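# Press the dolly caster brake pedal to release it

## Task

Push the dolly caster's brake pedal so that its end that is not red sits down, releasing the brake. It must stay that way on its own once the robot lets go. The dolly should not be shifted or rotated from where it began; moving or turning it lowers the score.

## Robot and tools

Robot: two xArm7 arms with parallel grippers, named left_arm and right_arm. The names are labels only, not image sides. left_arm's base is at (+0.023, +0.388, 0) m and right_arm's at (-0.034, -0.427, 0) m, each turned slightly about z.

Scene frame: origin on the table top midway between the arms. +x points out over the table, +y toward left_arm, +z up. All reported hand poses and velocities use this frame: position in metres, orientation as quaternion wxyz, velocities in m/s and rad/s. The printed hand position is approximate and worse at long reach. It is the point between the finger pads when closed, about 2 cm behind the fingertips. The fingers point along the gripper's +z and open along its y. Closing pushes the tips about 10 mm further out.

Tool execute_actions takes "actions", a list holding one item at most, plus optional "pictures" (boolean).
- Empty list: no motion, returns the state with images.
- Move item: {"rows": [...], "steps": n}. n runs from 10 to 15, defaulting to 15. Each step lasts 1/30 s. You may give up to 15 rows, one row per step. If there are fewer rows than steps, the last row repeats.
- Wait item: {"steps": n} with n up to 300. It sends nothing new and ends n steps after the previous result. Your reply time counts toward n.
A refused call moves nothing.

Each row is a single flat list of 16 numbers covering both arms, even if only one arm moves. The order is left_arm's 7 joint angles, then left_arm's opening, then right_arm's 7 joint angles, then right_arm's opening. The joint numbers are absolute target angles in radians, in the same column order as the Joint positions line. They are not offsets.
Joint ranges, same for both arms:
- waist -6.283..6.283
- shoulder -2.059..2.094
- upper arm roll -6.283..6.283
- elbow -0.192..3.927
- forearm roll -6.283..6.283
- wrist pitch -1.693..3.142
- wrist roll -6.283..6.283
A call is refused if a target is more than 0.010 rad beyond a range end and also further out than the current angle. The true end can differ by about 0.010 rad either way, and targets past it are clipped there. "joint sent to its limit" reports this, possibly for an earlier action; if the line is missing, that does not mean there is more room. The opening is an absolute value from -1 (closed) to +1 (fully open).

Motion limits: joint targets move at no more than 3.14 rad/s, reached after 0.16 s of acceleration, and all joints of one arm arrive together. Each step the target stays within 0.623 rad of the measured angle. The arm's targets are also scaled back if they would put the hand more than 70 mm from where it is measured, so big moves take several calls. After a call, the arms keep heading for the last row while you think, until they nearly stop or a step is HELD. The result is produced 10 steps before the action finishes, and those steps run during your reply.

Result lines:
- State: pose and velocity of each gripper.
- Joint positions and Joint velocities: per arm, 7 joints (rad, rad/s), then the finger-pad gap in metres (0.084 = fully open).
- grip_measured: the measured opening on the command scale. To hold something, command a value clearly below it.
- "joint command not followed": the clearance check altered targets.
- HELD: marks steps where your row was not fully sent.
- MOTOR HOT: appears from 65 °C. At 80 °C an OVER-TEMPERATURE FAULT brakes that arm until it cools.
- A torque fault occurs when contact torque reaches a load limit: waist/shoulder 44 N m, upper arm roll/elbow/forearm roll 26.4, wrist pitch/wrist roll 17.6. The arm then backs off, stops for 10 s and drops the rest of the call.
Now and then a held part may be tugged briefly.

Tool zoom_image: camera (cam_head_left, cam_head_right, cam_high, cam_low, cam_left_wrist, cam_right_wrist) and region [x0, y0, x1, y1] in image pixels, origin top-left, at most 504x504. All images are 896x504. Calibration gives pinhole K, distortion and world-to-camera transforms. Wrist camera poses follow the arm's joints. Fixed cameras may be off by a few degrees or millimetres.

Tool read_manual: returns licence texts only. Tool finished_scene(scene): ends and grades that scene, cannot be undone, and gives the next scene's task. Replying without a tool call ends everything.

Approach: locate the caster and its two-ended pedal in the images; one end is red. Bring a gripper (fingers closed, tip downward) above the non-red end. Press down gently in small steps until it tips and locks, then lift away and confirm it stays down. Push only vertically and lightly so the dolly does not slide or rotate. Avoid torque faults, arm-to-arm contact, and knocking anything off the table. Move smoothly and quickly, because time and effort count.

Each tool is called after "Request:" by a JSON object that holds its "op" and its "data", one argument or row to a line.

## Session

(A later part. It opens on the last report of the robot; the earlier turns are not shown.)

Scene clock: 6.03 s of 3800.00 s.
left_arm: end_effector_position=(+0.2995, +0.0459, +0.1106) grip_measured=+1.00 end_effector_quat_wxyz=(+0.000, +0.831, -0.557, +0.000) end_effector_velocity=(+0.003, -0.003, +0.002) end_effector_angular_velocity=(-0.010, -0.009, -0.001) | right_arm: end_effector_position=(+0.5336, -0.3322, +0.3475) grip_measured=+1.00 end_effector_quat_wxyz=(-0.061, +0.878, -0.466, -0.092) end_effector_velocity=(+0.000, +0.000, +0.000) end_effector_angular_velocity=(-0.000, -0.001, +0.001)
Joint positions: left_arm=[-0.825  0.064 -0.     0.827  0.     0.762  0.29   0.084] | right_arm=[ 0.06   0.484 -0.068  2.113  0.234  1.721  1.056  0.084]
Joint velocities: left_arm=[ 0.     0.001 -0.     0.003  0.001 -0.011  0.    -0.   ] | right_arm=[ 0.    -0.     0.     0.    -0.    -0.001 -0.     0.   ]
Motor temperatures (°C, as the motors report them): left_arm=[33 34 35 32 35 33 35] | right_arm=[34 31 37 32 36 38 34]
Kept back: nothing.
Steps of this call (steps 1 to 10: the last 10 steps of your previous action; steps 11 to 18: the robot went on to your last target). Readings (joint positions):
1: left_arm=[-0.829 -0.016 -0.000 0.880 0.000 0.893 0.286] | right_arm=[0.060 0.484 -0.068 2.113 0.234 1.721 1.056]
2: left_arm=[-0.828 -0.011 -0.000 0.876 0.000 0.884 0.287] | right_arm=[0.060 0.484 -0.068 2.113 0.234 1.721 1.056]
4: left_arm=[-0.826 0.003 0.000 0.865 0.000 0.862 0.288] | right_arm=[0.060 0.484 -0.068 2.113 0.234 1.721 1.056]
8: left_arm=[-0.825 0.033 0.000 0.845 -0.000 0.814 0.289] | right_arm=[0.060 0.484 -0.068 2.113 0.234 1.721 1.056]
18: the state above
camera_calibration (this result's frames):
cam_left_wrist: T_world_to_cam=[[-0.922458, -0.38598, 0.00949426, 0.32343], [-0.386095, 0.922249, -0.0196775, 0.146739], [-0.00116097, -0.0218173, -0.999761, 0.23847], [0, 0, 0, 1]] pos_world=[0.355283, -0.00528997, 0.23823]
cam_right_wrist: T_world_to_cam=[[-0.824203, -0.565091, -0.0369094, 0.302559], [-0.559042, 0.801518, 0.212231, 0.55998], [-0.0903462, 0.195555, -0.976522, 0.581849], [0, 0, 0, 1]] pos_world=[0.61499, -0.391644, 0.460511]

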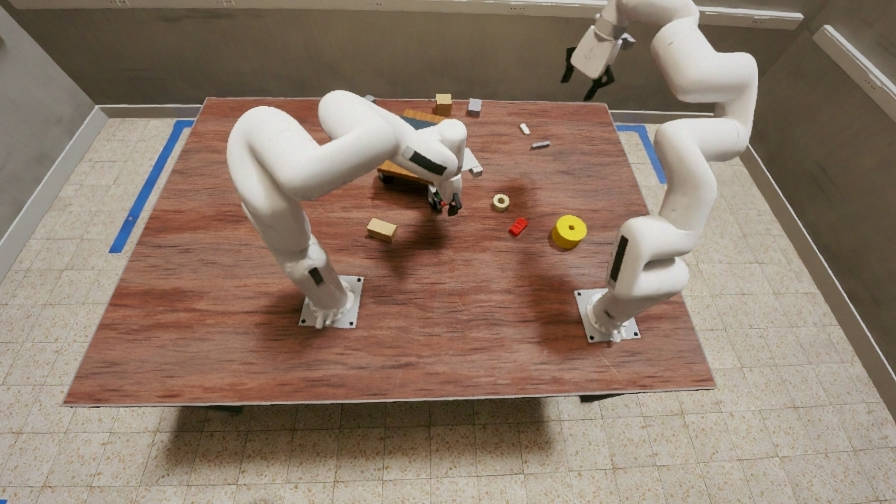

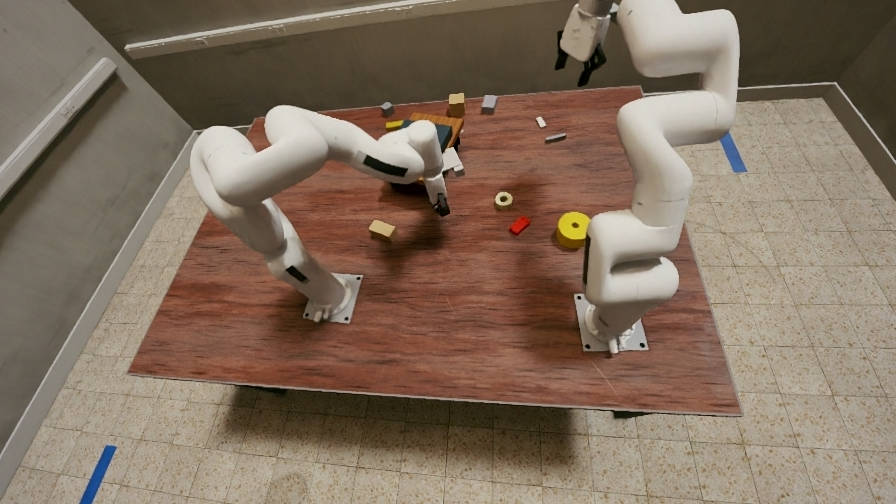

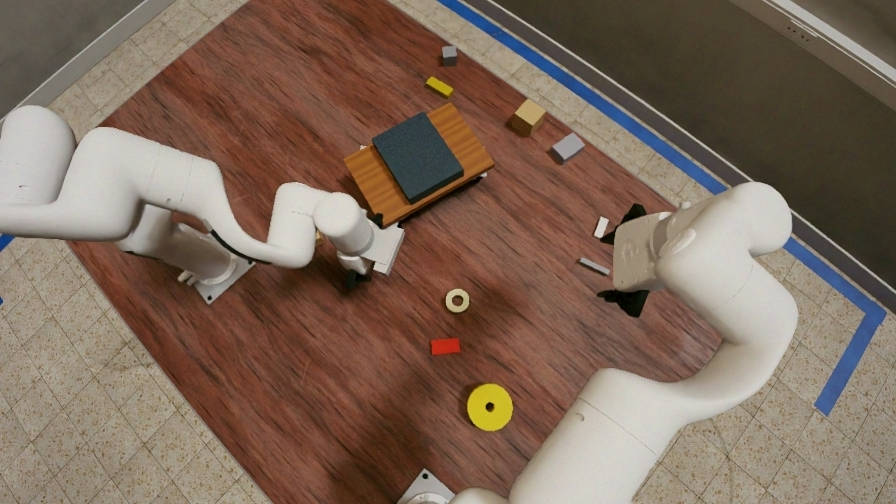

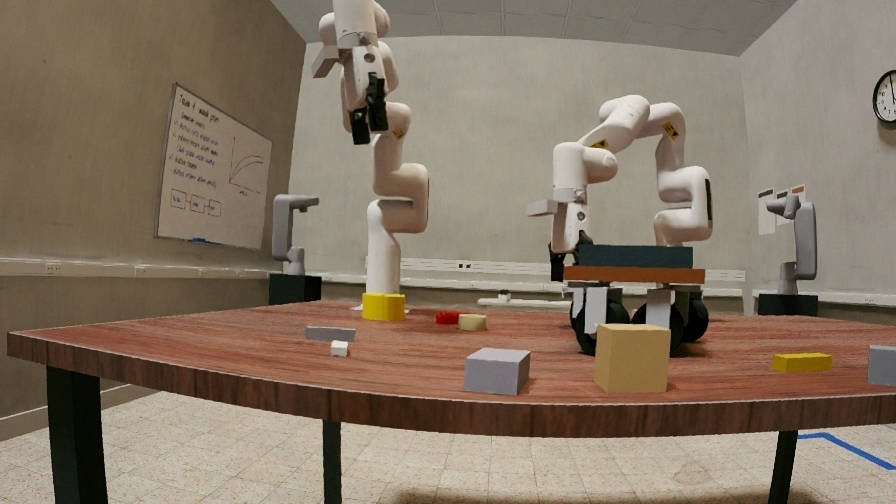

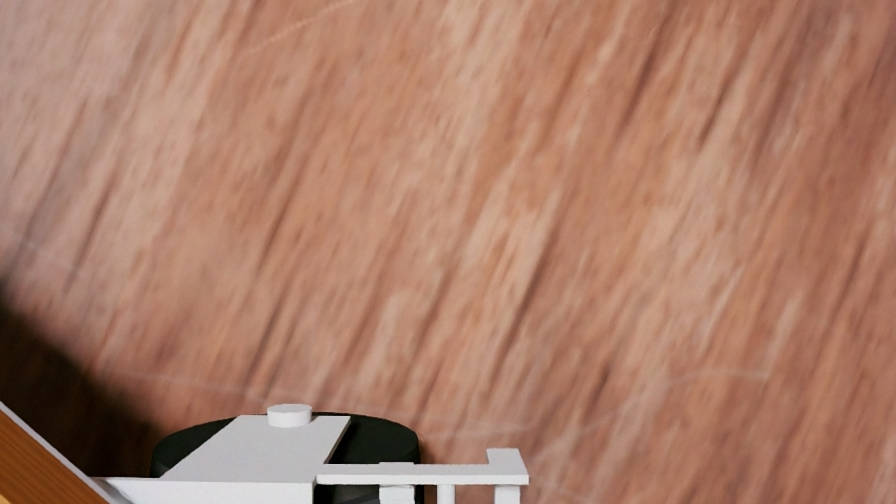

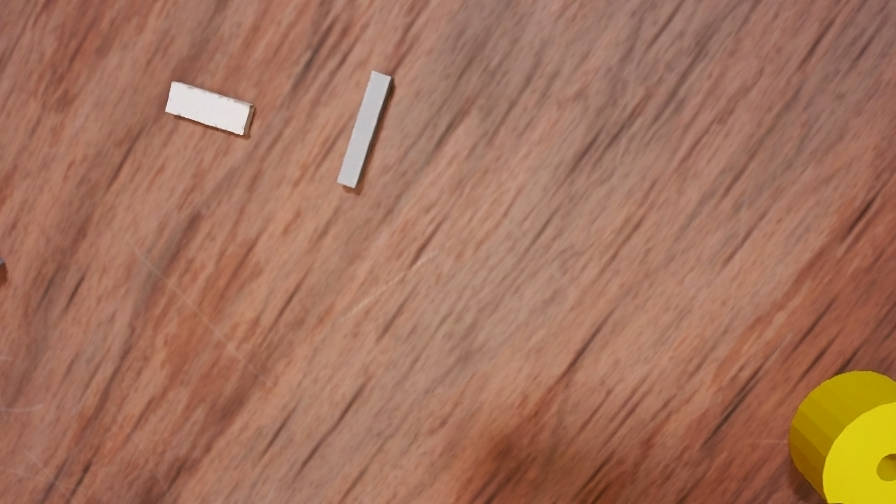

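Request:
{"op": "execute_actions", "data": {
  "actions": [
    {"rows": [[-0.8254,0.0679,0,0.8247,0,0.7568,0.2896,1,0.06,0.484,-0.068,2.113,0.234,1.721,1.056,1],[-0.8254,0.0709,0,0.8234,0,0.7525,0.2896,1,0.06,0.484,-0.068,2.113,0.234,1.721,1.056,1],[-0.8254,0.0730,0,0.8225,0,0.7495,0.2896,1,0.06,0.484,-0.068,2.113,0.234,1.721,1.056,1],[-0.8254,0.0745,0,0.8218,0,0.7473,0.2896,1,0.06,0.484,-0.068,2.113,0.234,1.721,1.056,1],[-0.8254,0.0760,0,0.8211,0,0.7451,0.2896,1,0.06,0.484,-0.068,2.113,0.234,1.721,1.056,1],[-0.8254,0.0776,0,0.8205,0,0.7429,0.2896,1,0.06,0.484,-0.068,2.113,0.234,1.721,1.056,1],[-0.8254,0.0791,0,0.8198,0,0.7407,0.2896,1,0.06,0.484,-0.068,2.113,0.234,1.721,1.056,1],[-0.8254,0.0806,0,0.8191,0,0.7385,0.2896,1,0.06,0.484,-0.068,2.113,0.234,1.721,1.056,1],[-0.8254,0.0822,0,0.8185,0,0.7363,0.2896,1,0.06,0.484,-0.068,2.113,0.234,1.721,1.056,1],[-0.8254,0.0837,0,0.8178,0,0.7341,0.2896,1,0.06,0.484,-0.068,2.113,0.234,1.721,1.056,1],[-0.8254,0.0852,0,0.8171,0,0.7319,0.2896,1,0.06,0.484,-0.068,2.113,0.234,1.721,1.056,1],[-0.8254,0.0867,0,0.8164,0,0.7297,0.2896,1,0.06,0.484,-0.068,2.113,0.234,1.721,1.056,1],[-0.8254,0.0883,0,0.8158,0,0.7275,0.2896,1,0.06,0.484,-0.068,2.113,0.234,1.721,1.056,1],[-0.8254,0.0898,0,0.8151,0,0.7253,0.2896,1,0.06,0.484,-0.068,2.113,0.234,1.721,1.056,1]], "steps": 14}
  ]
}}

Request:
{"op": "execute_actions", "data": {
  "actions": [
    {"steps": 19}
  ]
}}

Request:
{"op": "execute_actions", "data": {
  "actions": [
    {"rows": [[-0.8254,0.0852,0,0.8171,0,0.7319,0.2896,1,0.06,0.484,-0.068,2.113,0.234,1.721,1.056,1],[-0.8254,0.0791,0,0.8198,0,0.7407,0.2896,1,0.06,0.484,-0.068,2.113,0.234,1.721,1.056,1],[-0.8254,0.0730,0,0.8225,0,0.7495,0.2896,1,0.06,0.484,-0.068,2.113,0.234,1.721,1.056,1],[-0.8254,0.0648,0,0.8261,0,0.7613,0.2896,1,0.06,0.484,-0.068,2.113,0.234,1.721,1.056,1],[-0.8254,0.055,0,0.8315,0,0.7765,0.2896,1,0.06,0.484,-0.068,2.113,0.234,1.721,1.056,1],[-0.8254,0.0415,0,0.8392,0,0.7977,0.2896,1,0.06,0.484,-0.068,2.113,0.234,1.721,1.056,1],[-0.8254,0.030,0,0.846,0,0.816,0.2896,1,0.06,0.484,-0.068,2.113,0.234,1.721,1.056,1],[-0.8254,0.0184,0,0.8532,0,0.8348,0.2896,1,0.06,0.484,-0.068,2.113,0.234,1.721,1.056,1],[-0.826,0.004,0,0.864,0,0.860,0.289,1,0.06,0.484,-0.068,2.113,0.234,1.721,1.056,1],[-0.828,-0.008,0,0.873,0,0.881,0.287,1,0.06,0.484,-0.068,2.113,0.234,1.721,1.056,1],[-0.829,-0.017,0,0.880,0,0.897,0.286,1,0.06,0.484,-0.068,2.113,0.234,1.721,1.056,1],[-0.8297,-0.0236,0,0.8844,0,0.908,0.285,1,0.06,0.484,-0.068,2.113,0.234,1.721,1.056,1]], "steps": 12}
  ]
}}

Request:
{"op": "execute_actions", "data": {
  "actions": [
    {"steps": 18}
  ],
  "pictures": true
}}

Request:
{"op": "zoom_image", "data": {
  "camera": "cam_left_wrist",
  "region": [320, 390, 530, 504]
}}

Scene clock: 7.80 s of 3800.00 s.
left_arm: end_effector_position=(+0.2995, +0.0460, +0.1083) grip_measured=+1.00 end_effector_quat_wxyz=(+0.000, +0.831, -0.557, +0.000) end_effector_velocity=(-0.002, +0.002, -0.031) end_effector_angular_velocity=(+0.009, +0.006, -0.001) | right_arm: end_effector_position=(+0.5336, -0.3322, +0.3475) grip_measured=+1.00 end_effector_quat_wxyz=(-0.061, +0.878, -0.466, -0.092) end_effector_velocity=(+0.000, -0.001, +0.000) end_effector_angular_velocity=(+0.000, +0.000, -0.001)
Joint positions: left_arm=[-0.825  0.069 -0.     0.825  0.     0.755  0.29   0.084] | right_arm=[ 0.06   0.484 -0.068  2.113  0.234  1.721  1.056  0.084]
Joint velocities: left_arm=[ 0.     0.059 -0.    -0.029  0.001 -0.076  0.001 -0.   ] | right_arm=[-0.001 -0.    -0.     0.     0.     0.    -0.    -0.   ]
Motor temperatures (°C, as the motors report them): left_arm=[33 34 35 32 35 33 35] | right_arm=[34 31 37 32 36 38 34]
Steps of this call (steps 1 to 15: the robot went on to your last target; steps 16 to 49: nothing new was sent; steps 50 to 53: the first 4 steps of this action). Readings (joint positions):
50: left_arm=[-0.825 0.065 -0.000 0.826 -0.000 0.761 0.290] | right_arm=[0.060 0.484 -0.068 2.113 0.234 1.721 1.056]
51: left_arm=[-0.825 0.065 -0.000 0.826 0.000 0.760 0.290] | right_arm=[0.060 0.484 -0.068 2.113 0.234 1.721 1.056]
53: the state above

Scene clock: 8.43 s of 3800.00 s.
left_arm: end_effector_position=(+0.2993, +0.0466, +0.0974) grip_measured=+1.00 end_effector_quat_wxyz=(-0.000, +0.831, -0.557, -0.000) end_effector_velocity=(-0.002, -0.002, +0.001) end_effector_angular_velocity=(-0.002, -0.001, -0.004) | right_arm: end_effector_position=(+0.5336, -0.3322, +0.3475) grip_measured=+1.00 end_effector_quat_wxyz=(-0.061, +0.878, -0.466, -0.092) end_effector_velocity=(-0.000, -0.000, -0.000) end_effector_angular_velocity=(-0.000, +0.001, -0.001)
Joint positions: left_arm=[-0.825  0.09   0.     0.815  0.     0.725  0.29   0.084] | right_arm=[ 0.06   0.484 -0.068  2.113  0.234  1.721  1.056  0.084]
Joint velocities: left_arm=[-0.002 -0.002 -0.003 -0.001 -0.001 -0.001 -0.     0.   ] | right_arm=[-0.  0. -0. -0. -0.  0.  0.  0.]
Motor temperatures (°C, as the motors report them): left_arm=[33 34 35 32 35 33 35] | right_arm=[34 31 37 33 36 38 34]
Kept back: nothing.
Steps of this call (steps 1 to 10: the last 10 steps of your previous action; steps 11 to 19: the robot went on to your last target). Readings (joint positions):
1: left_arm=[-0.825 0.071 -0.000 0.824 0.000 0.753 0.290] | right_arm=[0.060 0.484 -0.068 2.113 0.234 1.721 1.056]
2: left_arm=[-0.825 0.073 0.000 0.823 -0.000 0.750 0.290] | right_arm=[0.060 0.484 -0.068 2.113 0.234 1.721 1.056]
4: left_arm=[-0.825 0.076 -0.000 0.821 0.000 0.745 0.290] | right_arm=[0.060 0.484 -0.068 2.113 0.234 1.721 1.056]
8: left_arm=[-0.826 0.080 -0.001 0.822 0.000 0.736 0.289] | right_arm=[0.060 0.484 -0.068 2.113 0.234 1.721 1.056]
19: the state above

Scene clock: 8.50 s of 3800.00 s.
left_arm: end_effector_position=(+0.2991, +0.0466, +0.0978) grip_measured=+1.00 end_effector_quat_wxyz=(-0.000, +0.831, -0.557, -0.001) end_effector_velocity=(-0.008, +0.004, +0.017) end_effector_angular_velocity=(+0.022, +0.019, -0.007) | right_arm: end_effector_position=(+0.5336, -0.3322, +0.3475) grip_measured=+1.00 end_effector_quat_wxyz=(-0.061, +0.878, -0.466, -0.092) end_effector_velocity=(+0.000, -0.000, -0.000) end_effector_angular_velocity=(+0.000, +0.000, -0.001)
Joint positions: left_arm=[-0.825  0.089  0.     0.815 -0.     0.728  0.29   0.084] | right_arm=[ 0.06   0.484 -0.068  2.113  0.234  1.721  1.056  0.084]
Joint velocities: left_arm=[-0.003 -0.045 -0.005  0.011 -0.001  0.085  0.    -0.001] | right_arm=[-0.001  0.    -0.    -0.     0.    -0.    -0.     0.   ]
Motor temperatures (°C, as the motors report them): left_arm=[33 34 35 32 35 33 35] | right_arm=[34 31 37 33 36 38 34]
Steps of this call (steps 1 to 2: the first 2 steps of this action). Readings (joint positions):
1: left_arm=[-0.825 0.090 0.000 0.815 0.000 0.726 0.290] | right_arm=[0.060 0.484 -0.068 2.113 0.234 1.721 1.056]
2: the state above

Scene clock: 9.10 s of 3800.00 s.
left_arm: end_effector_position=(+0.2973, +0.0457, +0.1591) grip_measured=+1.00 end_effector_quat_wxyz=(-0.000, +0.831, -0.557, -0.001) end_effector_velocity=(-0.005, +0.008, -0.007) end_effector_angular_velocity=(+0.026, +0.021, +0.004) | right_arm: end_effector_position=(+0.5336, -0.3322, +0.3475) grip_measured=+1.00 end_effector_quat_wxyz=(-0.061, +0.878, -0.466, -0.092) end_effector_velocity=(-0.000, -0.000, +0.000) end_effector_angular_velocity=(-0.000, +0.000, +0.000)
Joint positions: left_arm=[-0.83  -0.023  0.     0.883 -0.     0.907  0.285  0.084] | right_arm=[ 0.06   0.484 -0.068  2.113  0.234  1.721  1.056  0.084]
Joint velocities: left_arm=[ 0.     0.004  0.002 -0.01  -0.     0.019 -0.001 -0.   ] | right_arm=[-0.001 -0.     0.001  0.    -0.001  0.    -0.     0.   ]
Motor temperatures (°C, as the motors report them): left_arm=[33 34 35 32 35 33 35] | right_arm=[34 31 37 33 36 38 34]
Kept back: nothing.
Steps of this call (steps 1 to 10: the last 10 steps of your previous action; steps 11 to 18: the robot went on to your last target). Readings (joint positions):
1: left_arm=[-0.825 0.087 -0.000 0.815 -0.000 0.731 0.290] | right_arm=[0.060 0.484 -0.068 2.113 0.234 1.721 1.056]
2: left_arm=[-0.825 0.084 -0.000 0.817 -0.000 0.737 0.290] | right_arm=[0.060 0.484 -0.068 2.113 0.234 1.721 1.056]
4: left_arm=[-0.826 0.072 -0.000 0.822 -0.000 0.753 0.290] | right_arm=[0.060 0.484 -0.068 2.113 0.234 1.721 1.056]
8: left_arm=[-0.826 0.033 -0.000 0.845 -0.000 0.812 0.290] | right_arm=[0.060 0.484 -0.068 2.113 0.234 1.721 1.056]
18: the state above
camera_calibration (this result's frames):
cam_left_wrist: T_world_to_cam=[[-0.922311, -0.386316, 0.0101633, 0.320715], [-0.38644, 0.922151, -0.0173804, 0.146736], [-0.00265782, -0.0199576, -0.999797, 0.287318], [0, 0, 0, 1]] pos_world=[0.353268, -0.00568136, 0.286551]
cam_right_wrist: T_world_to_cam=[[-0.824203, -0.565091, -0.0369093, 0.30256], [-0.559041, 0.801518, 0.212231, 0.55998], [-0.0903462, 0.195555, -0.976522, 0.581849], [0, 0, 0, 1]] pos_world=[0.61499, -0.391644, 0.460511]

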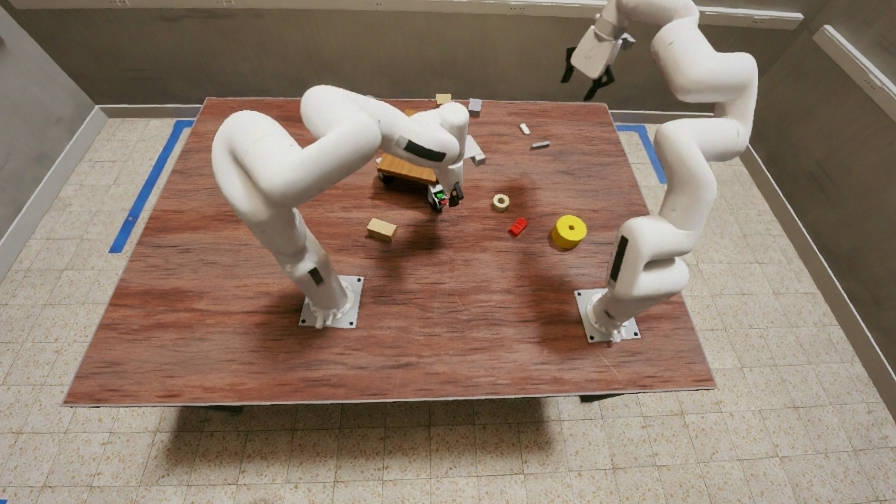

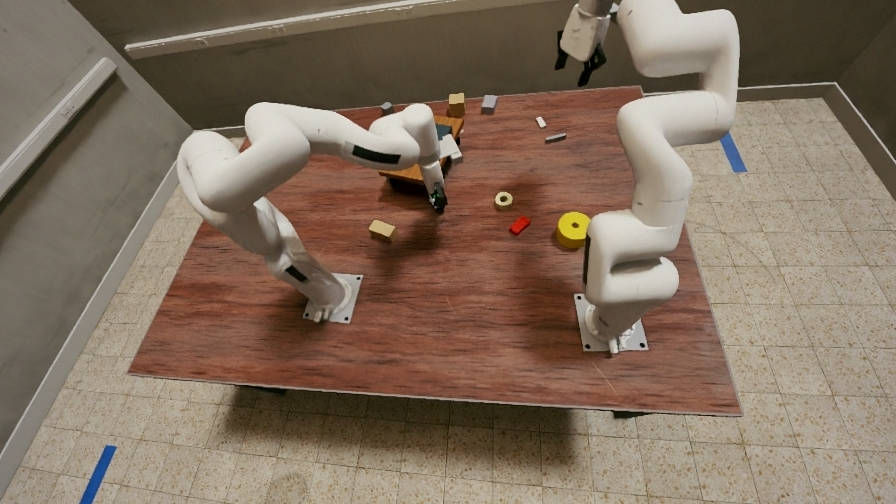

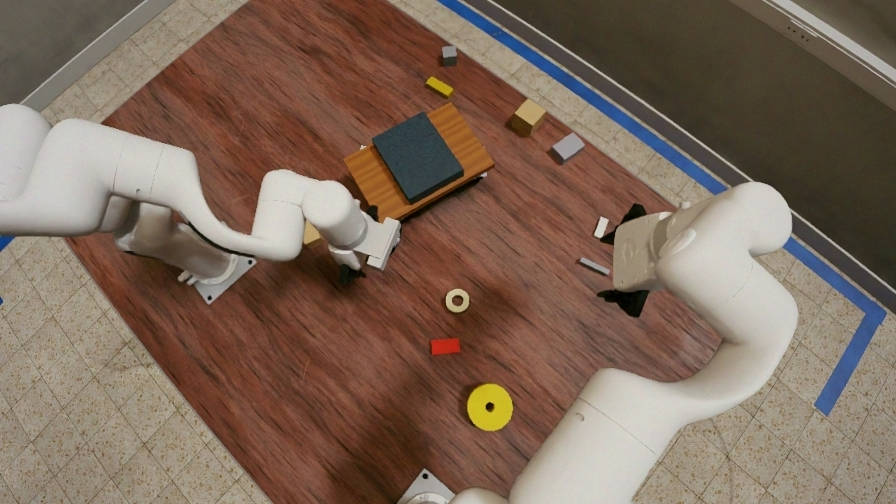

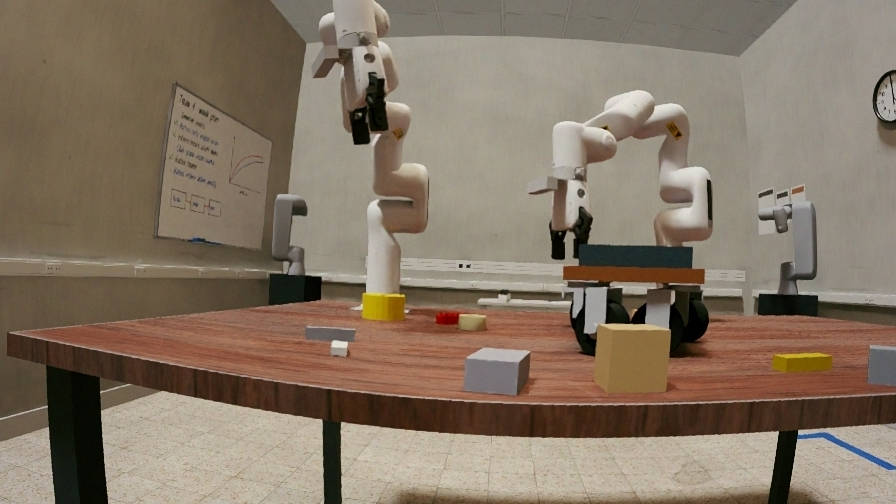

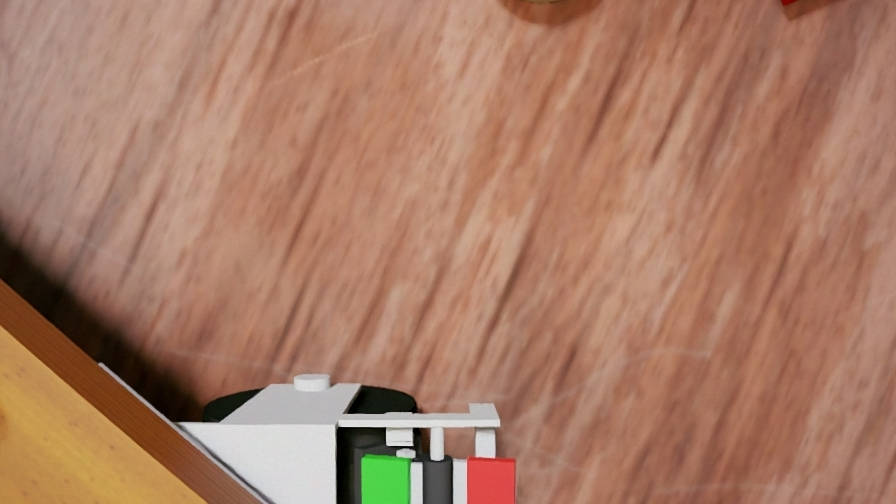

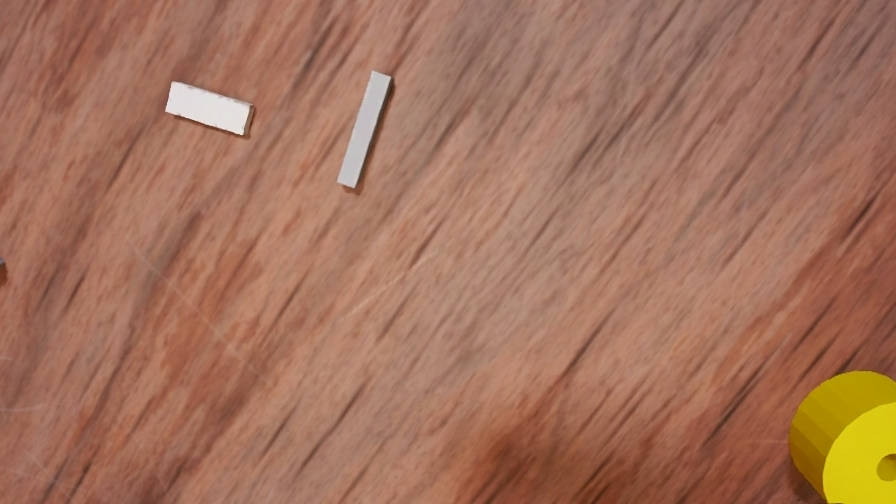

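Region (320, 390, 530, 504) of cam_left_wrist's 896x504 image, scaled by 2.400, with more detail than that image has; it fills the top 274 rows of this view, and the rest is white.

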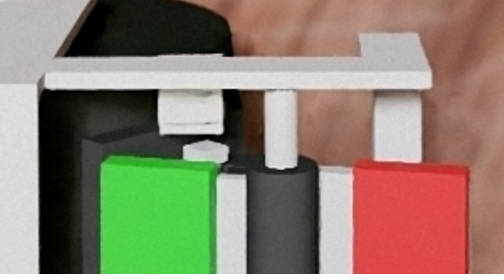

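Request:
{"op": "finished_scene", "data": {
  "scene": 2
}}

The scene is finished: the task was done.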